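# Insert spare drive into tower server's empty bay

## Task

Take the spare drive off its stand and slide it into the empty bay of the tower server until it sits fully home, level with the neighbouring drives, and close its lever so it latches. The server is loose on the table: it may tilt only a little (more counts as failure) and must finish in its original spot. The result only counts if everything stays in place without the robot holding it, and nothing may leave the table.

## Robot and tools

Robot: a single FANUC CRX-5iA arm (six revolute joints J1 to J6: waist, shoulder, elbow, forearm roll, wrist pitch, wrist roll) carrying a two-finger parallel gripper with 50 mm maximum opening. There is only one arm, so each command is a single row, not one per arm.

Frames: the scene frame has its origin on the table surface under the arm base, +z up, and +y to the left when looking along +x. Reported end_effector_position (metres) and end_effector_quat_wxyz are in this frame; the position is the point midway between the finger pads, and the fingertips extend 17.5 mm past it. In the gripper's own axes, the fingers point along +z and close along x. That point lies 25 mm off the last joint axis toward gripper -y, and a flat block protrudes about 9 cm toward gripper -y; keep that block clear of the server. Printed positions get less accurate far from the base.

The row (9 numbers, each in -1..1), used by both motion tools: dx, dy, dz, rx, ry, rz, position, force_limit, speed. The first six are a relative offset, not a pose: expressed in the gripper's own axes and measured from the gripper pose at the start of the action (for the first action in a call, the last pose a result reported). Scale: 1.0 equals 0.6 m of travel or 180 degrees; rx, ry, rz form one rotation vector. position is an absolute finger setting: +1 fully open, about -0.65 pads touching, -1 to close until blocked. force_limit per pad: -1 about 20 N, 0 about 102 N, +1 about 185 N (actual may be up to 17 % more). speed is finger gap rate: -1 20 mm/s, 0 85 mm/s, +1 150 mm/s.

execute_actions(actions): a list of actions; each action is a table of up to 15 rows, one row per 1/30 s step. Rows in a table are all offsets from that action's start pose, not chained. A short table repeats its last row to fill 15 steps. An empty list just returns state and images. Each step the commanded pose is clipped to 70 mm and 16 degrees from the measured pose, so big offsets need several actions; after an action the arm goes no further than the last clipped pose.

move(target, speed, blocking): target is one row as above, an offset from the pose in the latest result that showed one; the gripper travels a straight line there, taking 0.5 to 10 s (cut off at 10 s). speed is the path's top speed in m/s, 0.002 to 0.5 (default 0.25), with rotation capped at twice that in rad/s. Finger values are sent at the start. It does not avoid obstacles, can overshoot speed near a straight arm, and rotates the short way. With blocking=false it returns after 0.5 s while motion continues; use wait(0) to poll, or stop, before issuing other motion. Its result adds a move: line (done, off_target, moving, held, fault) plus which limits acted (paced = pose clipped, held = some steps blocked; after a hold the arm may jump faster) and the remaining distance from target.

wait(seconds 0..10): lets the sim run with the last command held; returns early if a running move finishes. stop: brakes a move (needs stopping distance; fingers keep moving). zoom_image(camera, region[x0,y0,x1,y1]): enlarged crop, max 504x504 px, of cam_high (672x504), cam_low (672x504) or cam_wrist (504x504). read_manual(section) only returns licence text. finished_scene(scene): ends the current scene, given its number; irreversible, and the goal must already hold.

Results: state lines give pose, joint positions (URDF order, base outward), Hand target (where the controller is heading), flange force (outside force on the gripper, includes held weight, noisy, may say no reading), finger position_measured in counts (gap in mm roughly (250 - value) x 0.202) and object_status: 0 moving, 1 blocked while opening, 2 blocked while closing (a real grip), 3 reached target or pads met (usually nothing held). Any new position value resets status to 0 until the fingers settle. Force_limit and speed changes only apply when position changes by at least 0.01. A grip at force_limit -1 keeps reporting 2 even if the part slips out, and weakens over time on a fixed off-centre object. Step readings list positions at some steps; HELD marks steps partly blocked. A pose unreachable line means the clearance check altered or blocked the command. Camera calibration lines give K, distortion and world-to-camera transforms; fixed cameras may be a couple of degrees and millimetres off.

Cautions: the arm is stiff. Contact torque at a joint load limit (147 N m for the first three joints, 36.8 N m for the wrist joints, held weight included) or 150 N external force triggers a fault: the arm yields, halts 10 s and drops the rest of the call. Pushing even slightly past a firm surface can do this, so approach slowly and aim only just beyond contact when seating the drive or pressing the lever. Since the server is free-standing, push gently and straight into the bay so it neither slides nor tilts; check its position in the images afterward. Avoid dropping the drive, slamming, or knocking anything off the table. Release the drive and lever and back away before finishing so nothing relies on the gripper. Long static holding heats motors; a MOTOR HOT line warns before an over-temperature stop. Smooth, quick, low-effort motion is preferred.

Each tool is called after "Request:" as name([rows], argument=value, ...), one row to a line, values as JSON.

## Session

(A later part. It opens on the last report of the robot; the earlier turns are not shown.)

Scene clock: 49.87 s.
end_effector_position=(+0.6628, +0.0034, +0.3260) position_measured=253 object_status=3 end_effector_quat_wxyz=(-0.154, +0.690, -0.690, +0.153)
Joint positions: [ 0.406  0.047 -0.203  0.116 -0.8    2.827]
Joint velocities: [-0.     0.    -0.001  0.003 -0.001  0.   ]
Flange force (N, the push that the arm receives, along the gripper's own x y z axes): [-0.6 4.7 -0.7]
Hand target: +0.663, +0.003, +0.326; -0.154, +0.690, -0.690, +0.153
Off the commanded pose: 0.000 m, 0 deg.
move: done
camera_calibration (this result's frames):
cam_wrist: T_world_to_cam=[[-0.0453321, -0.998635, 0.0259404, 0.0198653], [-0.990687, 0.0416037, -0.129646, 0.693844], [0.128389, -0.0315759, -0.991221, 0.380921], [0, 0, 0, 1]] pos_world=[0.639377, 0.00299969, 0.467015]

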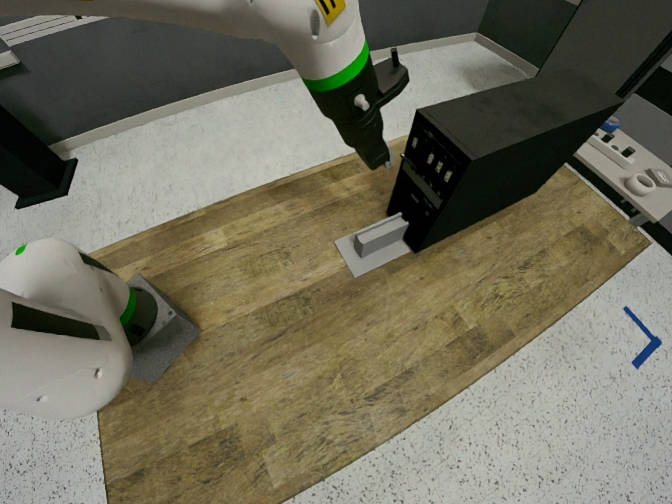

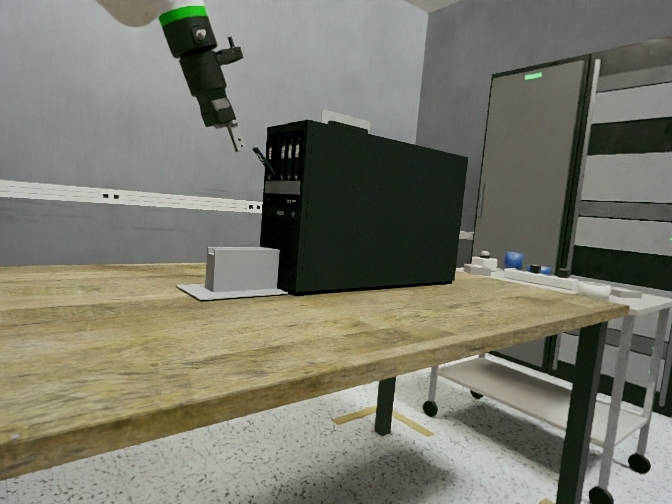

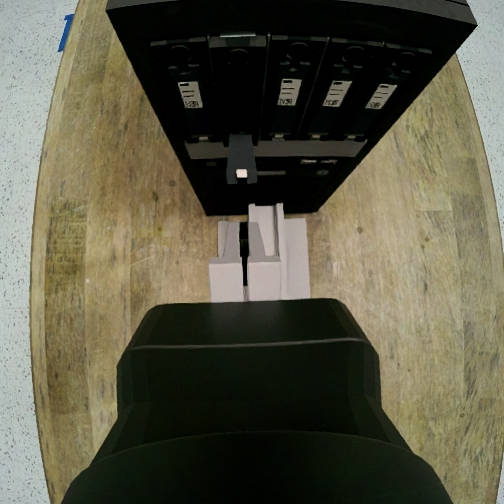

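Request:
move(target=[0,0.0064,0.0136,0,0,0,-1,0,0], speed=0.05)

Request:
move(target=[0,-0.1132,0.053,0,0,0,-1,0,0], speed=0.035)

Request:
execute_actions([
  [[0,-0.0018,0.00085,0,0,0,-1,0,0]],
  [[0,-0.0018,0.00085,0,0,0,-1,0,0]],
])

Scene clock: 50.90 s.
end_effector_position=(+0.6627, +0.0033, +0.3170) position_measured=253 object_status=3 end_effector_quat_wxyz=(-0.154, +0.690, -0.690, +0.153)
Joint positions: [ 0.407  0.054 -0.218  0.119 -0.778  2.823]
Joint velocities: [ 0.     0.    -0.001 -0.001  0.001  0.001]
Flange force (N, the push that the arm receives, along the gripper's own x y z axes): [0.7 8.3 -1.6]
Hand target: +0.663, +0.003, +0.317; -0.154, +0.690, -0.690, +0.153
Off the commanded pose: 0.000 m, 0 deg.
move: done
camera_calibration (this result's frames):
cam_wrist: T_world_to_cam=[[-0.0453668, -0.998633, 0.0259459, 0.0200904], [-0.990683, 0.0416366, -0.129668, 0.692656], [0.128411, -0.0315867, -0.991218, 0.371992], [0, 0, 0, 1]] pos_world=[0.639346, 0.00297309, 0.458019]

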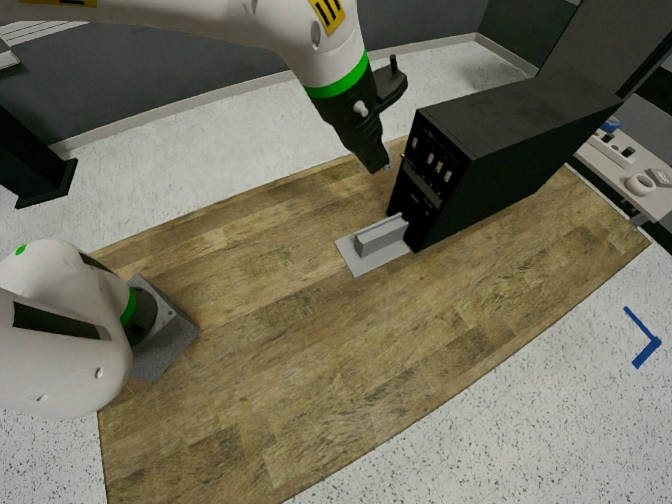

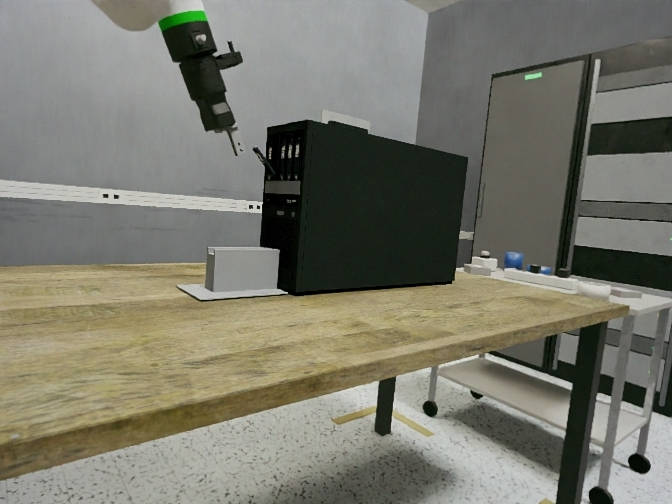

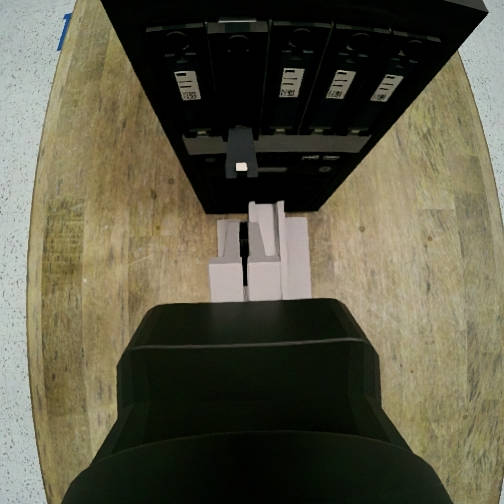

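Scene clock: 53.30 s.
end_effector_position=(+0.7378, +0.0035, +0.3170) position_measured=253 object_status=3 end_effector_quat_wxyz=(-0.154, +0.690, -0.690, +0.153)
Joint positions: [ 0.372  0.236  0.013  0.09  -0.825  2.877]
Joint velocities: [ 0.     0.    -0.     0.001  0.     0.   ]
Flange force (N, the push that the arm receives, along the gripper's own x y z axes): [-0.3 11.9 -5.8]
Hand target: +0.738, +0.003, +0.317; -0.154, +0.690, -0.690, +0.153
Off the commanded pose: 0.000 m, 0 deg.
move: done
camera_calibration (this result's frames):
cam_wrist: T_world_to_cam=[[-0.045326, -0.998636, 0.0258984, 0.0236179], [-0.990675, 0.0416, -0.129741, 0.767013], [0.128486, -0.0315375, -0.99121, 0.362322], [0, 0, 0, 1]] pos_world=[0.714377, 0.00310466, 0.458038]

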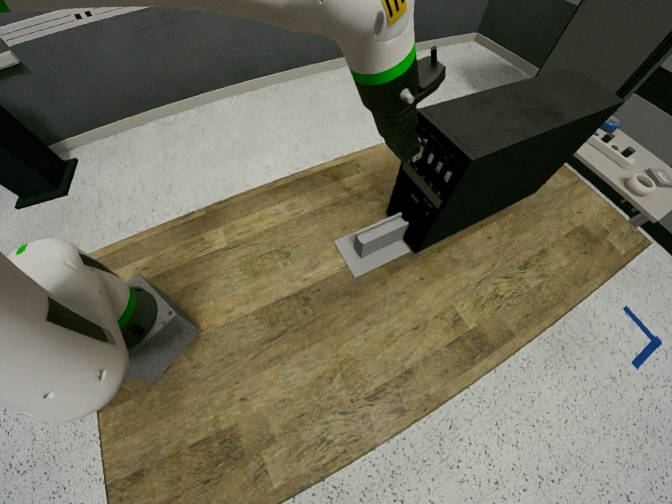

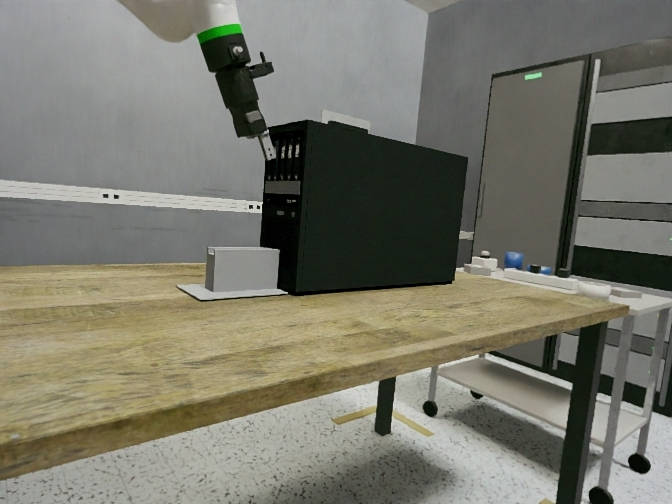

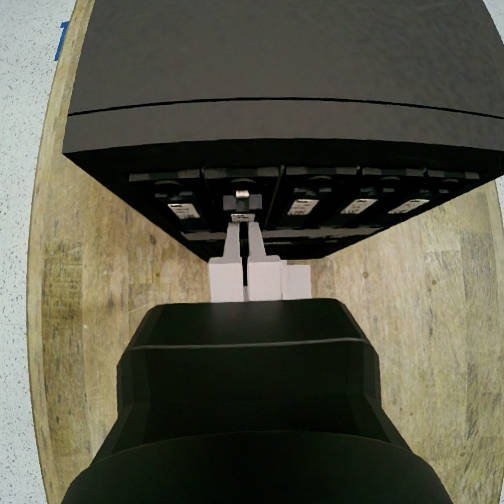

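Scene clock: 54.30 s.
end_effector_position=(+0.7402, +0.0035, +0.3170) position_measured=253 object_status=3 end_effector_quat_wxyz=(-0.154, +0.690, -0.690, +0.153)
Joint positions: [ 0.371  0.242  0.021  0.089 -0.827  2.878]
Joint velocities: [-0.     0.    -0.    -0.     0.001 -0.   ]
Flange force (N, the push that the arm receives, along the gripper's own x y z axes): [1.9 11.1 -9.1]
Flange force at the end of the 1st action (N, along the gripper's axes at the end of the call): [1.5 12.6 -6.7]
Hand target: +0.740, +0.003, +0.317; -0.154, +0.690, -0.690, +0.153
Off the commanded pose: 0.000 m, 0 deg.
Step readings (end_effector_position; steps 1 to 15: 1st action; 16 to 30: 2nd action):
0: (+0.7378, +0.0035, +0.3170)
1: (+0.7378, +0.0035, +0.3170)
2: (+0.7383, +0.0035, +0.3170)
4: (+0.7389, +0.0035, +0.3170)
8: (+0.7390, +0.0035, +0.3170)
15: (+0.7390, +0.0035, +0.3170)
16: (+0.7390, +0.0035, +0.3170)
17: (+0.7395, +0.0035, +0.3170)
19: (+0.7401, +0.0035, +0.3170)
23: (+0.7402, +0.0035, +0.3170)
30: end_effector_position above
camera_calibration (this result's frames):
cam_wrist: T_world_to_cam=[[-0.0453299, -0.998636, 0.0259053, 0.0237281], [-0.990682, 0.0416047, -0.129687, 0.769351], [0.128433, -0.0315426, -0.991216, 0.362037], [0, 0, 0, 1]] pos_world=[0.71676, 0.00310675, 0.458018]

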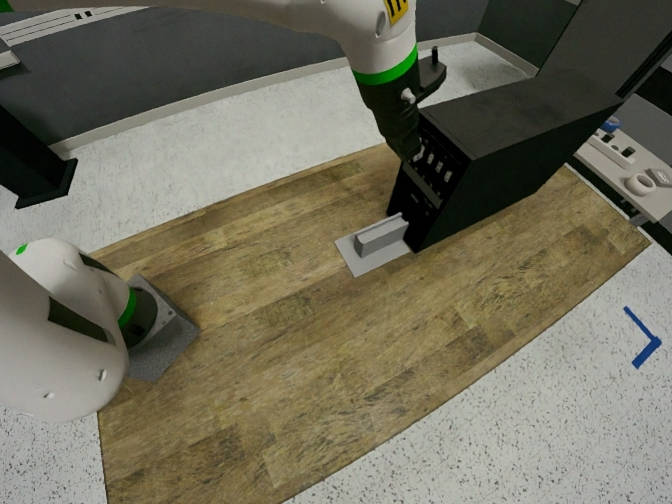

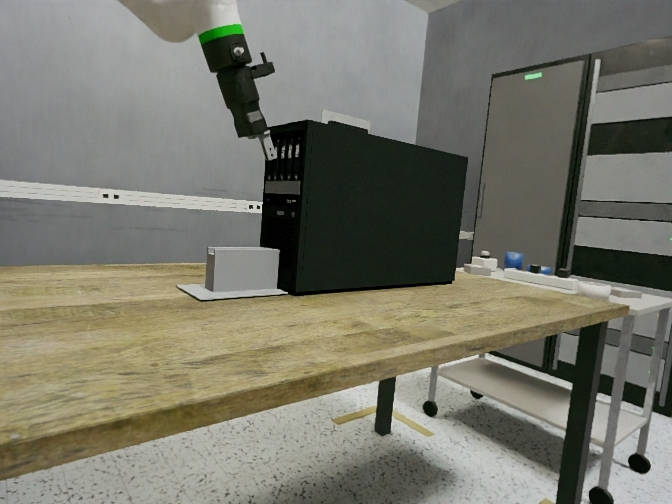

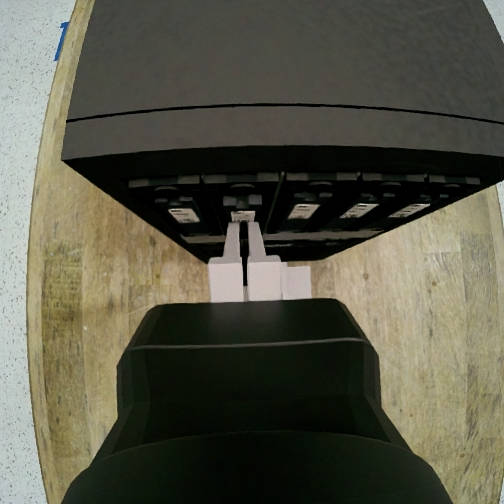

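Request:
execute_actions([
  [[0,-0.0015,0.0007,0,0,0,-1,0,0]],
  [[0,-0.0012,0.00056,0,0,0,-1,0,0]],
  [[0,-0.001,0.00047,0,0,0,-1,0,0]],
])

Scene clock: 56.03 s.
end_effector_position=(+0.7425, +0.0035, +0.3170) position_measured=253 object_status=3 end_effector_quat_wxyz=(-0.154, +0.690, -0.690, +0.153)
Joint positions: [ 0.37   0.247  0.029  0.088 -0.829  2.88 ]
Joint velocities: [ 0.     0.     0.     0.    -0.001 -0.   ]
Flange force (N, the push that the arm receives, along the gripper's own x y z axes): [0.3 20.6 -17.7]
Flange force at the end of the 1st action (N, along the gripper's axes at the end of the call): [1.2 10.9 -4.1]
Flange force at the end of the 2nd action (N, along the gripper's axes at the end of the call): [2.4 12.7 -6.7]
Hand target: +0.743, +0.003, +0.317; -0.154, +0.690, -0.690, +0.153
Off the commanded pose: 0.000 m, 0 deg.
Step readings (end_effector_position; steps 1 to 15: 1st action; 16 to 30: 2nd action; 31 to 45: 3rd action):
0: (+0.7402, +0.0035, +0.3170)
1: (+0.7402, +0.0035, +0.3170)
2: (+0.7407, +0.0035, +0.3170)
4: (+0.7411, +0.0035, +0.3170)
8: (+0.7412, +0.0035, +0.3170)
15: (+0.7412, +0.0035, +0.3170)
16: (+0.7412, +0.0035, +0.3170)
17: (+0.7415, +0.0035, +0.3170)
19: (+0.7419, +0.0035, +0.3170)
23: (+0.7419, +0.0035, +0.3170)
30: (+0.7419, +0.0035, +0.3170)
31: (+0.7420, +0.0035, +0.3170)
32: (+0.7422, +0.0035, +0.3170)
34: (+0.7424, +0.0035, +0.3170)
38: (+0.7425, +0.0035, +0.3170)
45: end_effector_position above
camera_calibration (this result's frames):
cam_wrist: T_world_to_cam=[[-0.0453534, -0.998634, 0.0259536, 0.0238271], [-0.990712, 0.0416294, -0.129449, 0.771652], [0.128192, -0.0315835, -0.991246, 0.361879], [0, 0, 0, 1]] pos_world=[0.719176, 0.00310057, 0.457983]

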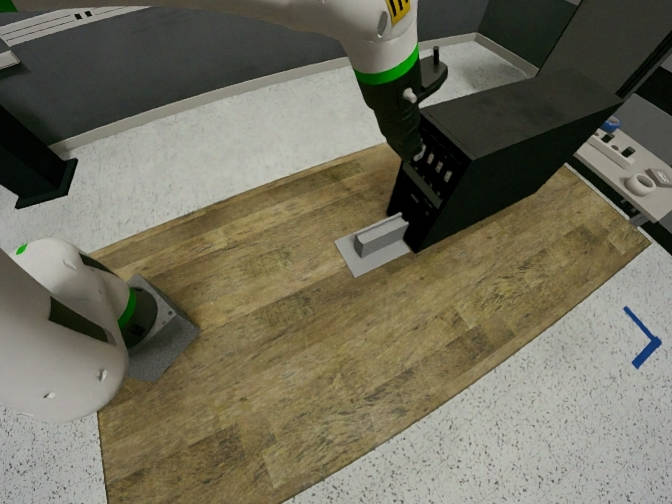

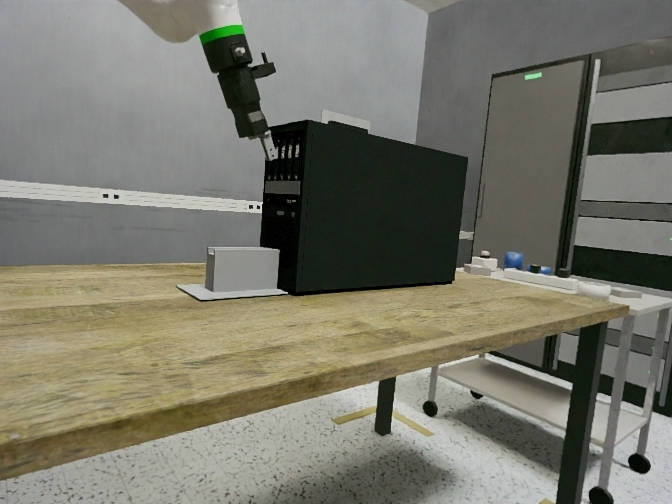

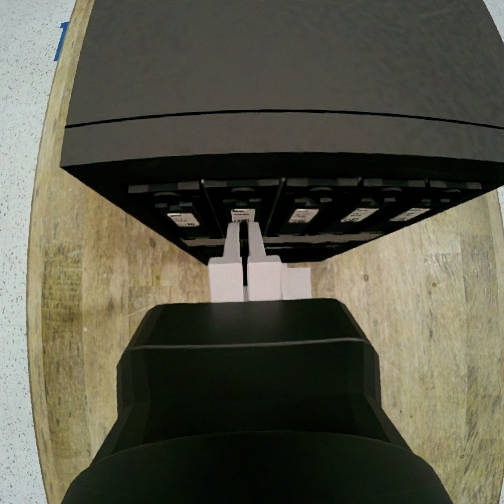

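Request:
execute_actions([
  [[0,-0.0008,0.00038,0,0,0,-1,0,0]],
  [[0,-0.0007,0.00033,0,0,0,-1,0,0]],
])

Scene clock: 57.17 s.
end_effector_position=(+0.7435, +0.0035, +0.3169) position_measured=253 object_status=3 end_effector_quat_wxyz=(-0.154, +0.690, -0.690, +0.153)
Joint positions: [ 0.37   0.25   0.033  0.088 -0.83   2.88 ]
Joint velocities: [ 0.     0.     0.    -0.001  0.     0.001]
Flange force (N, the push that the arm receives, along the gripper's own x y z axes): [-0.7 34.6 -29.6]
Flange force at the end of the 1st action (N, along the gripper's axes at the end of the call): [2.0 16.4 -11.6]
Hand target: +0.744, +0.003, +0.317; -0.154, +0.690, -0.690, +0.153
Off the commanded pose: 0.000 m, 0 deg.
Step readings (end_effector_position; steps 1 to 15: 1st action; 16 to 30: 2nd action):
0: (+0.7425, +0.0035, +0.3170)
1: (+0.7426, +0.0035, +0.3170)
2: (+0.7429, +0.0035, +0.3170)
4: (+0.7431, +0.0035, +0.3170)
8: (+0.7432, +0.0035, +0.3170)
15: (+0.7431, +0.0035, +0.3170)
16: (+0.7431, +0.0035, +0.3170)
17: (+0.7433, +0.0035, +0.3170)
19: (+0.7435, +0.0035, +0.3170)
23: (+0.7435, +0.0035, +0.3170)
30: end_effector_position above
camera_calibration (this result's frames):
cam_wrist: T_world_to_cam=[[-0.0453614, -0.998633, 0.025965, 0.0238719], [-0.990721, 0.0416381, -0.129378, 0.772604], [0.12812, -0.0315928, -0.991255, 0.3618], [0, 0, 0, 1]] pos_world=[0.720163, 0.00309978, 0.457975]

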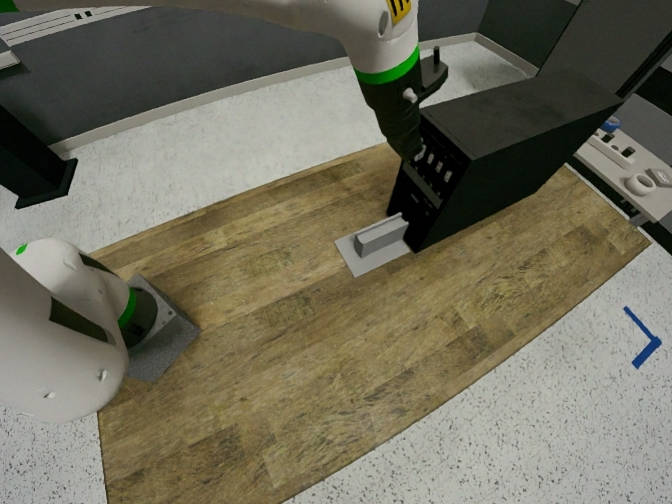

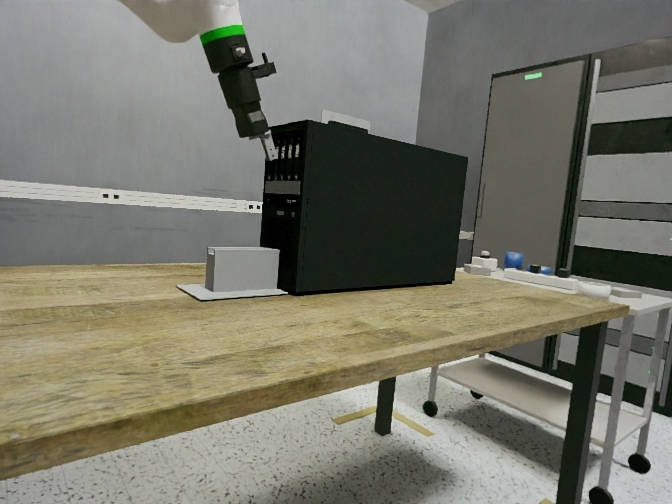

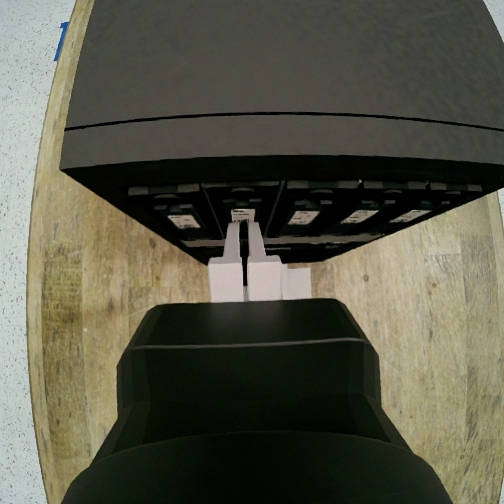

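Request:
execute_actions([
  [[0,-0.0004,0.0002,0,0,0,-1,0,0]],
])

Request:
move(target=[0,0.09,-0.042,0,0,0,-1,0,0], speed=0.1)

Request:
zoom_image(camera="cam_wrist", region=[130,30,450,190])

Request:
zoom_image(camera="cam_low", region=[240,110,320,190])

Scene clock: 57.93 s.
end_effector_position=(+0.7438, +0.0035, +0.3169) position_measured=253 object_status=3 end_effector_quat_wxyz=(-0.154, +0.690, -0.690, +0.153)
Joint positions: [ 0.37   0.25   0.034  0.088 -0.83   2.881]
Joint velocities: [-0.     0.     0.     0.    -0.001  0.001]
Flange force (N, the push that the arm receives, along the gripper's own x y z axes): [-2.3 47.7 -51.8]
Hand target: +0.744, +0.003, +0.317; -0.154, +0.690, -0.690, +0.153
Off the commanded pose: 0.000 m, 0 deg.
Step readings (end_effector_position):
0: (+0.7435, +0.0035, +0.3169)
1: (+0.7435, +0.0035, +0.3169)
2: (+0.7437, +0.0035, +0.3170)
4: (+0.7438, +0.0035, +0.3170)
8: (+0.7438, +0.0035, +0.3170)
15: end_effector_position above
camera_calibration (this result's frames):
cam_wrist: T_world_to_cam=[[-0.0453612, -0.998633, 0.0259593, 0.0238881], [-0.990721, 0.0416388, -0.129373, 0.772863], [0.128116, -0.031587, -0.991256, 0.361771], [0, 0, 0, 1]] pos_world=[0.720427, 0.00310169, 0.457976]

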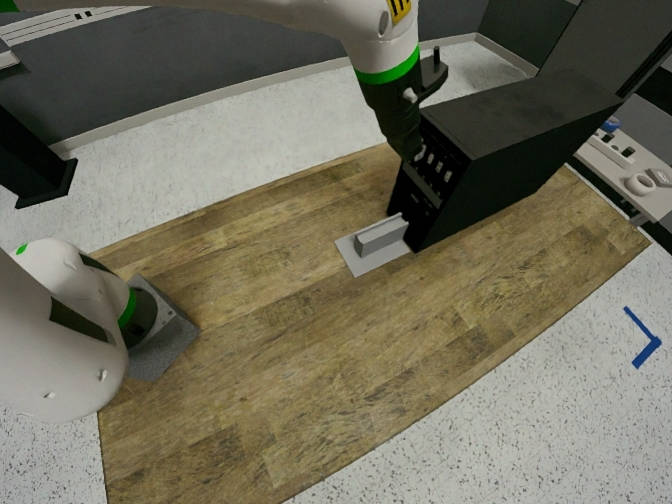

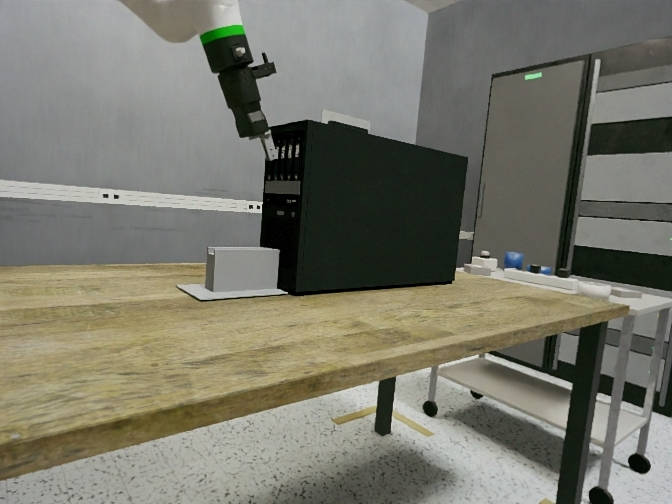

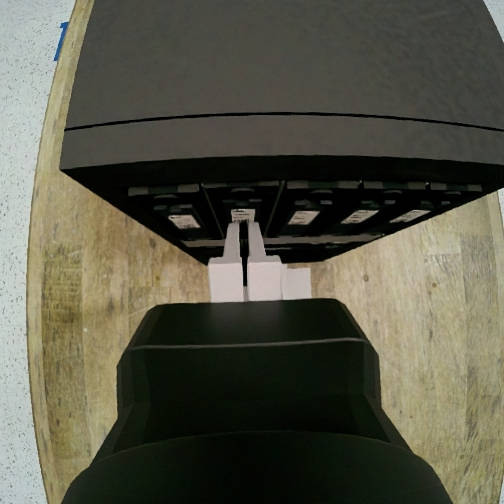

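Scene clock: 58.87 s.
end_effector_position=(+0.6842, +0.0034, +0.3169) position_measured=253 object_status=3 end_effector_quat_wxyz=(-0.154, +0.690, -0.690, +0.153)
Joint positions: [ 0.396  0.107 -0.155  0.11  -0.789  2.84 ]
Joint velocities: [-0.    -0.001 -0.001 -0.001  0.    -0.001]
Flange force (N, the push that the arm receives, along the gripper's own x y z axes): [1.5 6.8 -2.8]
Hand target: +0.684, +0.003, +0.317; -0.154, +0.690, -0.690, +0.153
Off the commanded pose: 0.000 m, 0 deg.
move: done
camera_calibration (this result's frames):
cam_wrist: T_world_to_cam=[[-0.0453999, -0.998631, 0.0259972, 0.0210907], [-0.990725, 0.0416735, -0.129335, 0.713788], [0.128074, -0.0316279, -0.99126, 0.369373], [0, 0, 0, 1]] pos_world=[0.660818, 0.00299819, 0.457914]

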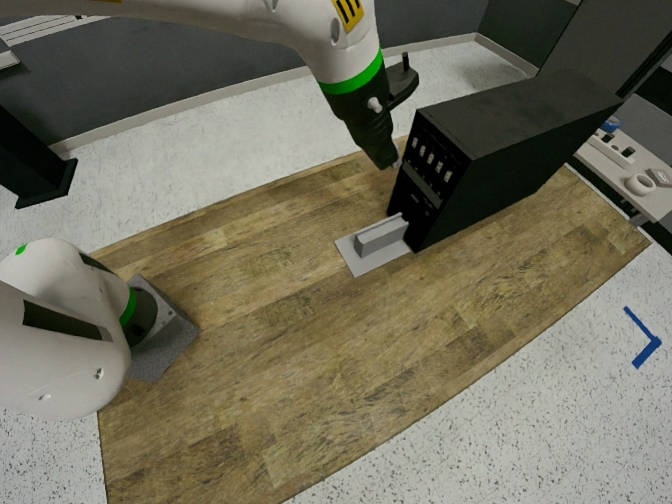

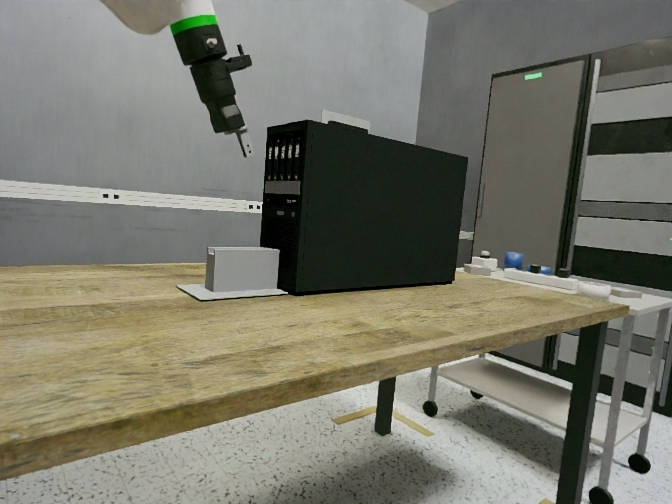

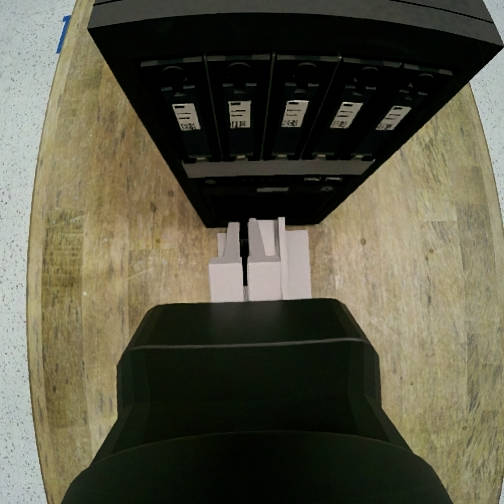

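Region (130, 30, 450, 190) of cam_wrist's 504x504 image, scaled by 1.575, with more detail than that image has.

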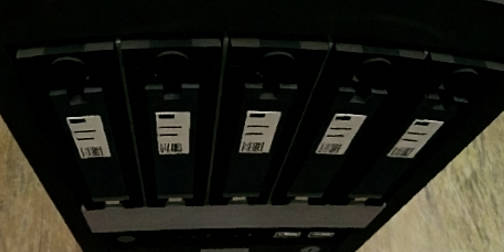

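Region (240, 110, 320, 190) of cam_low's 672x504 image, scaled by 6.300, with more detail than that image has.

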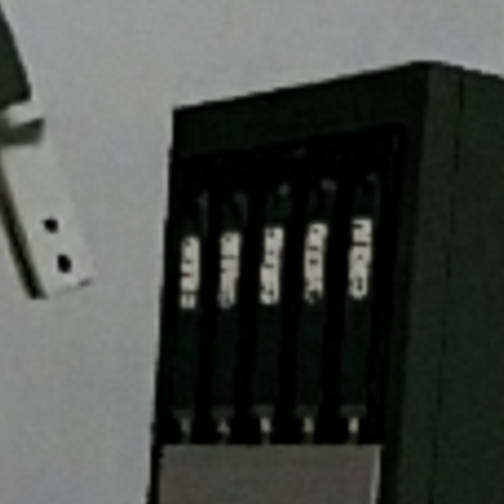

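Request:
finished_scene(scene=2)

The scene is finished: the task was done.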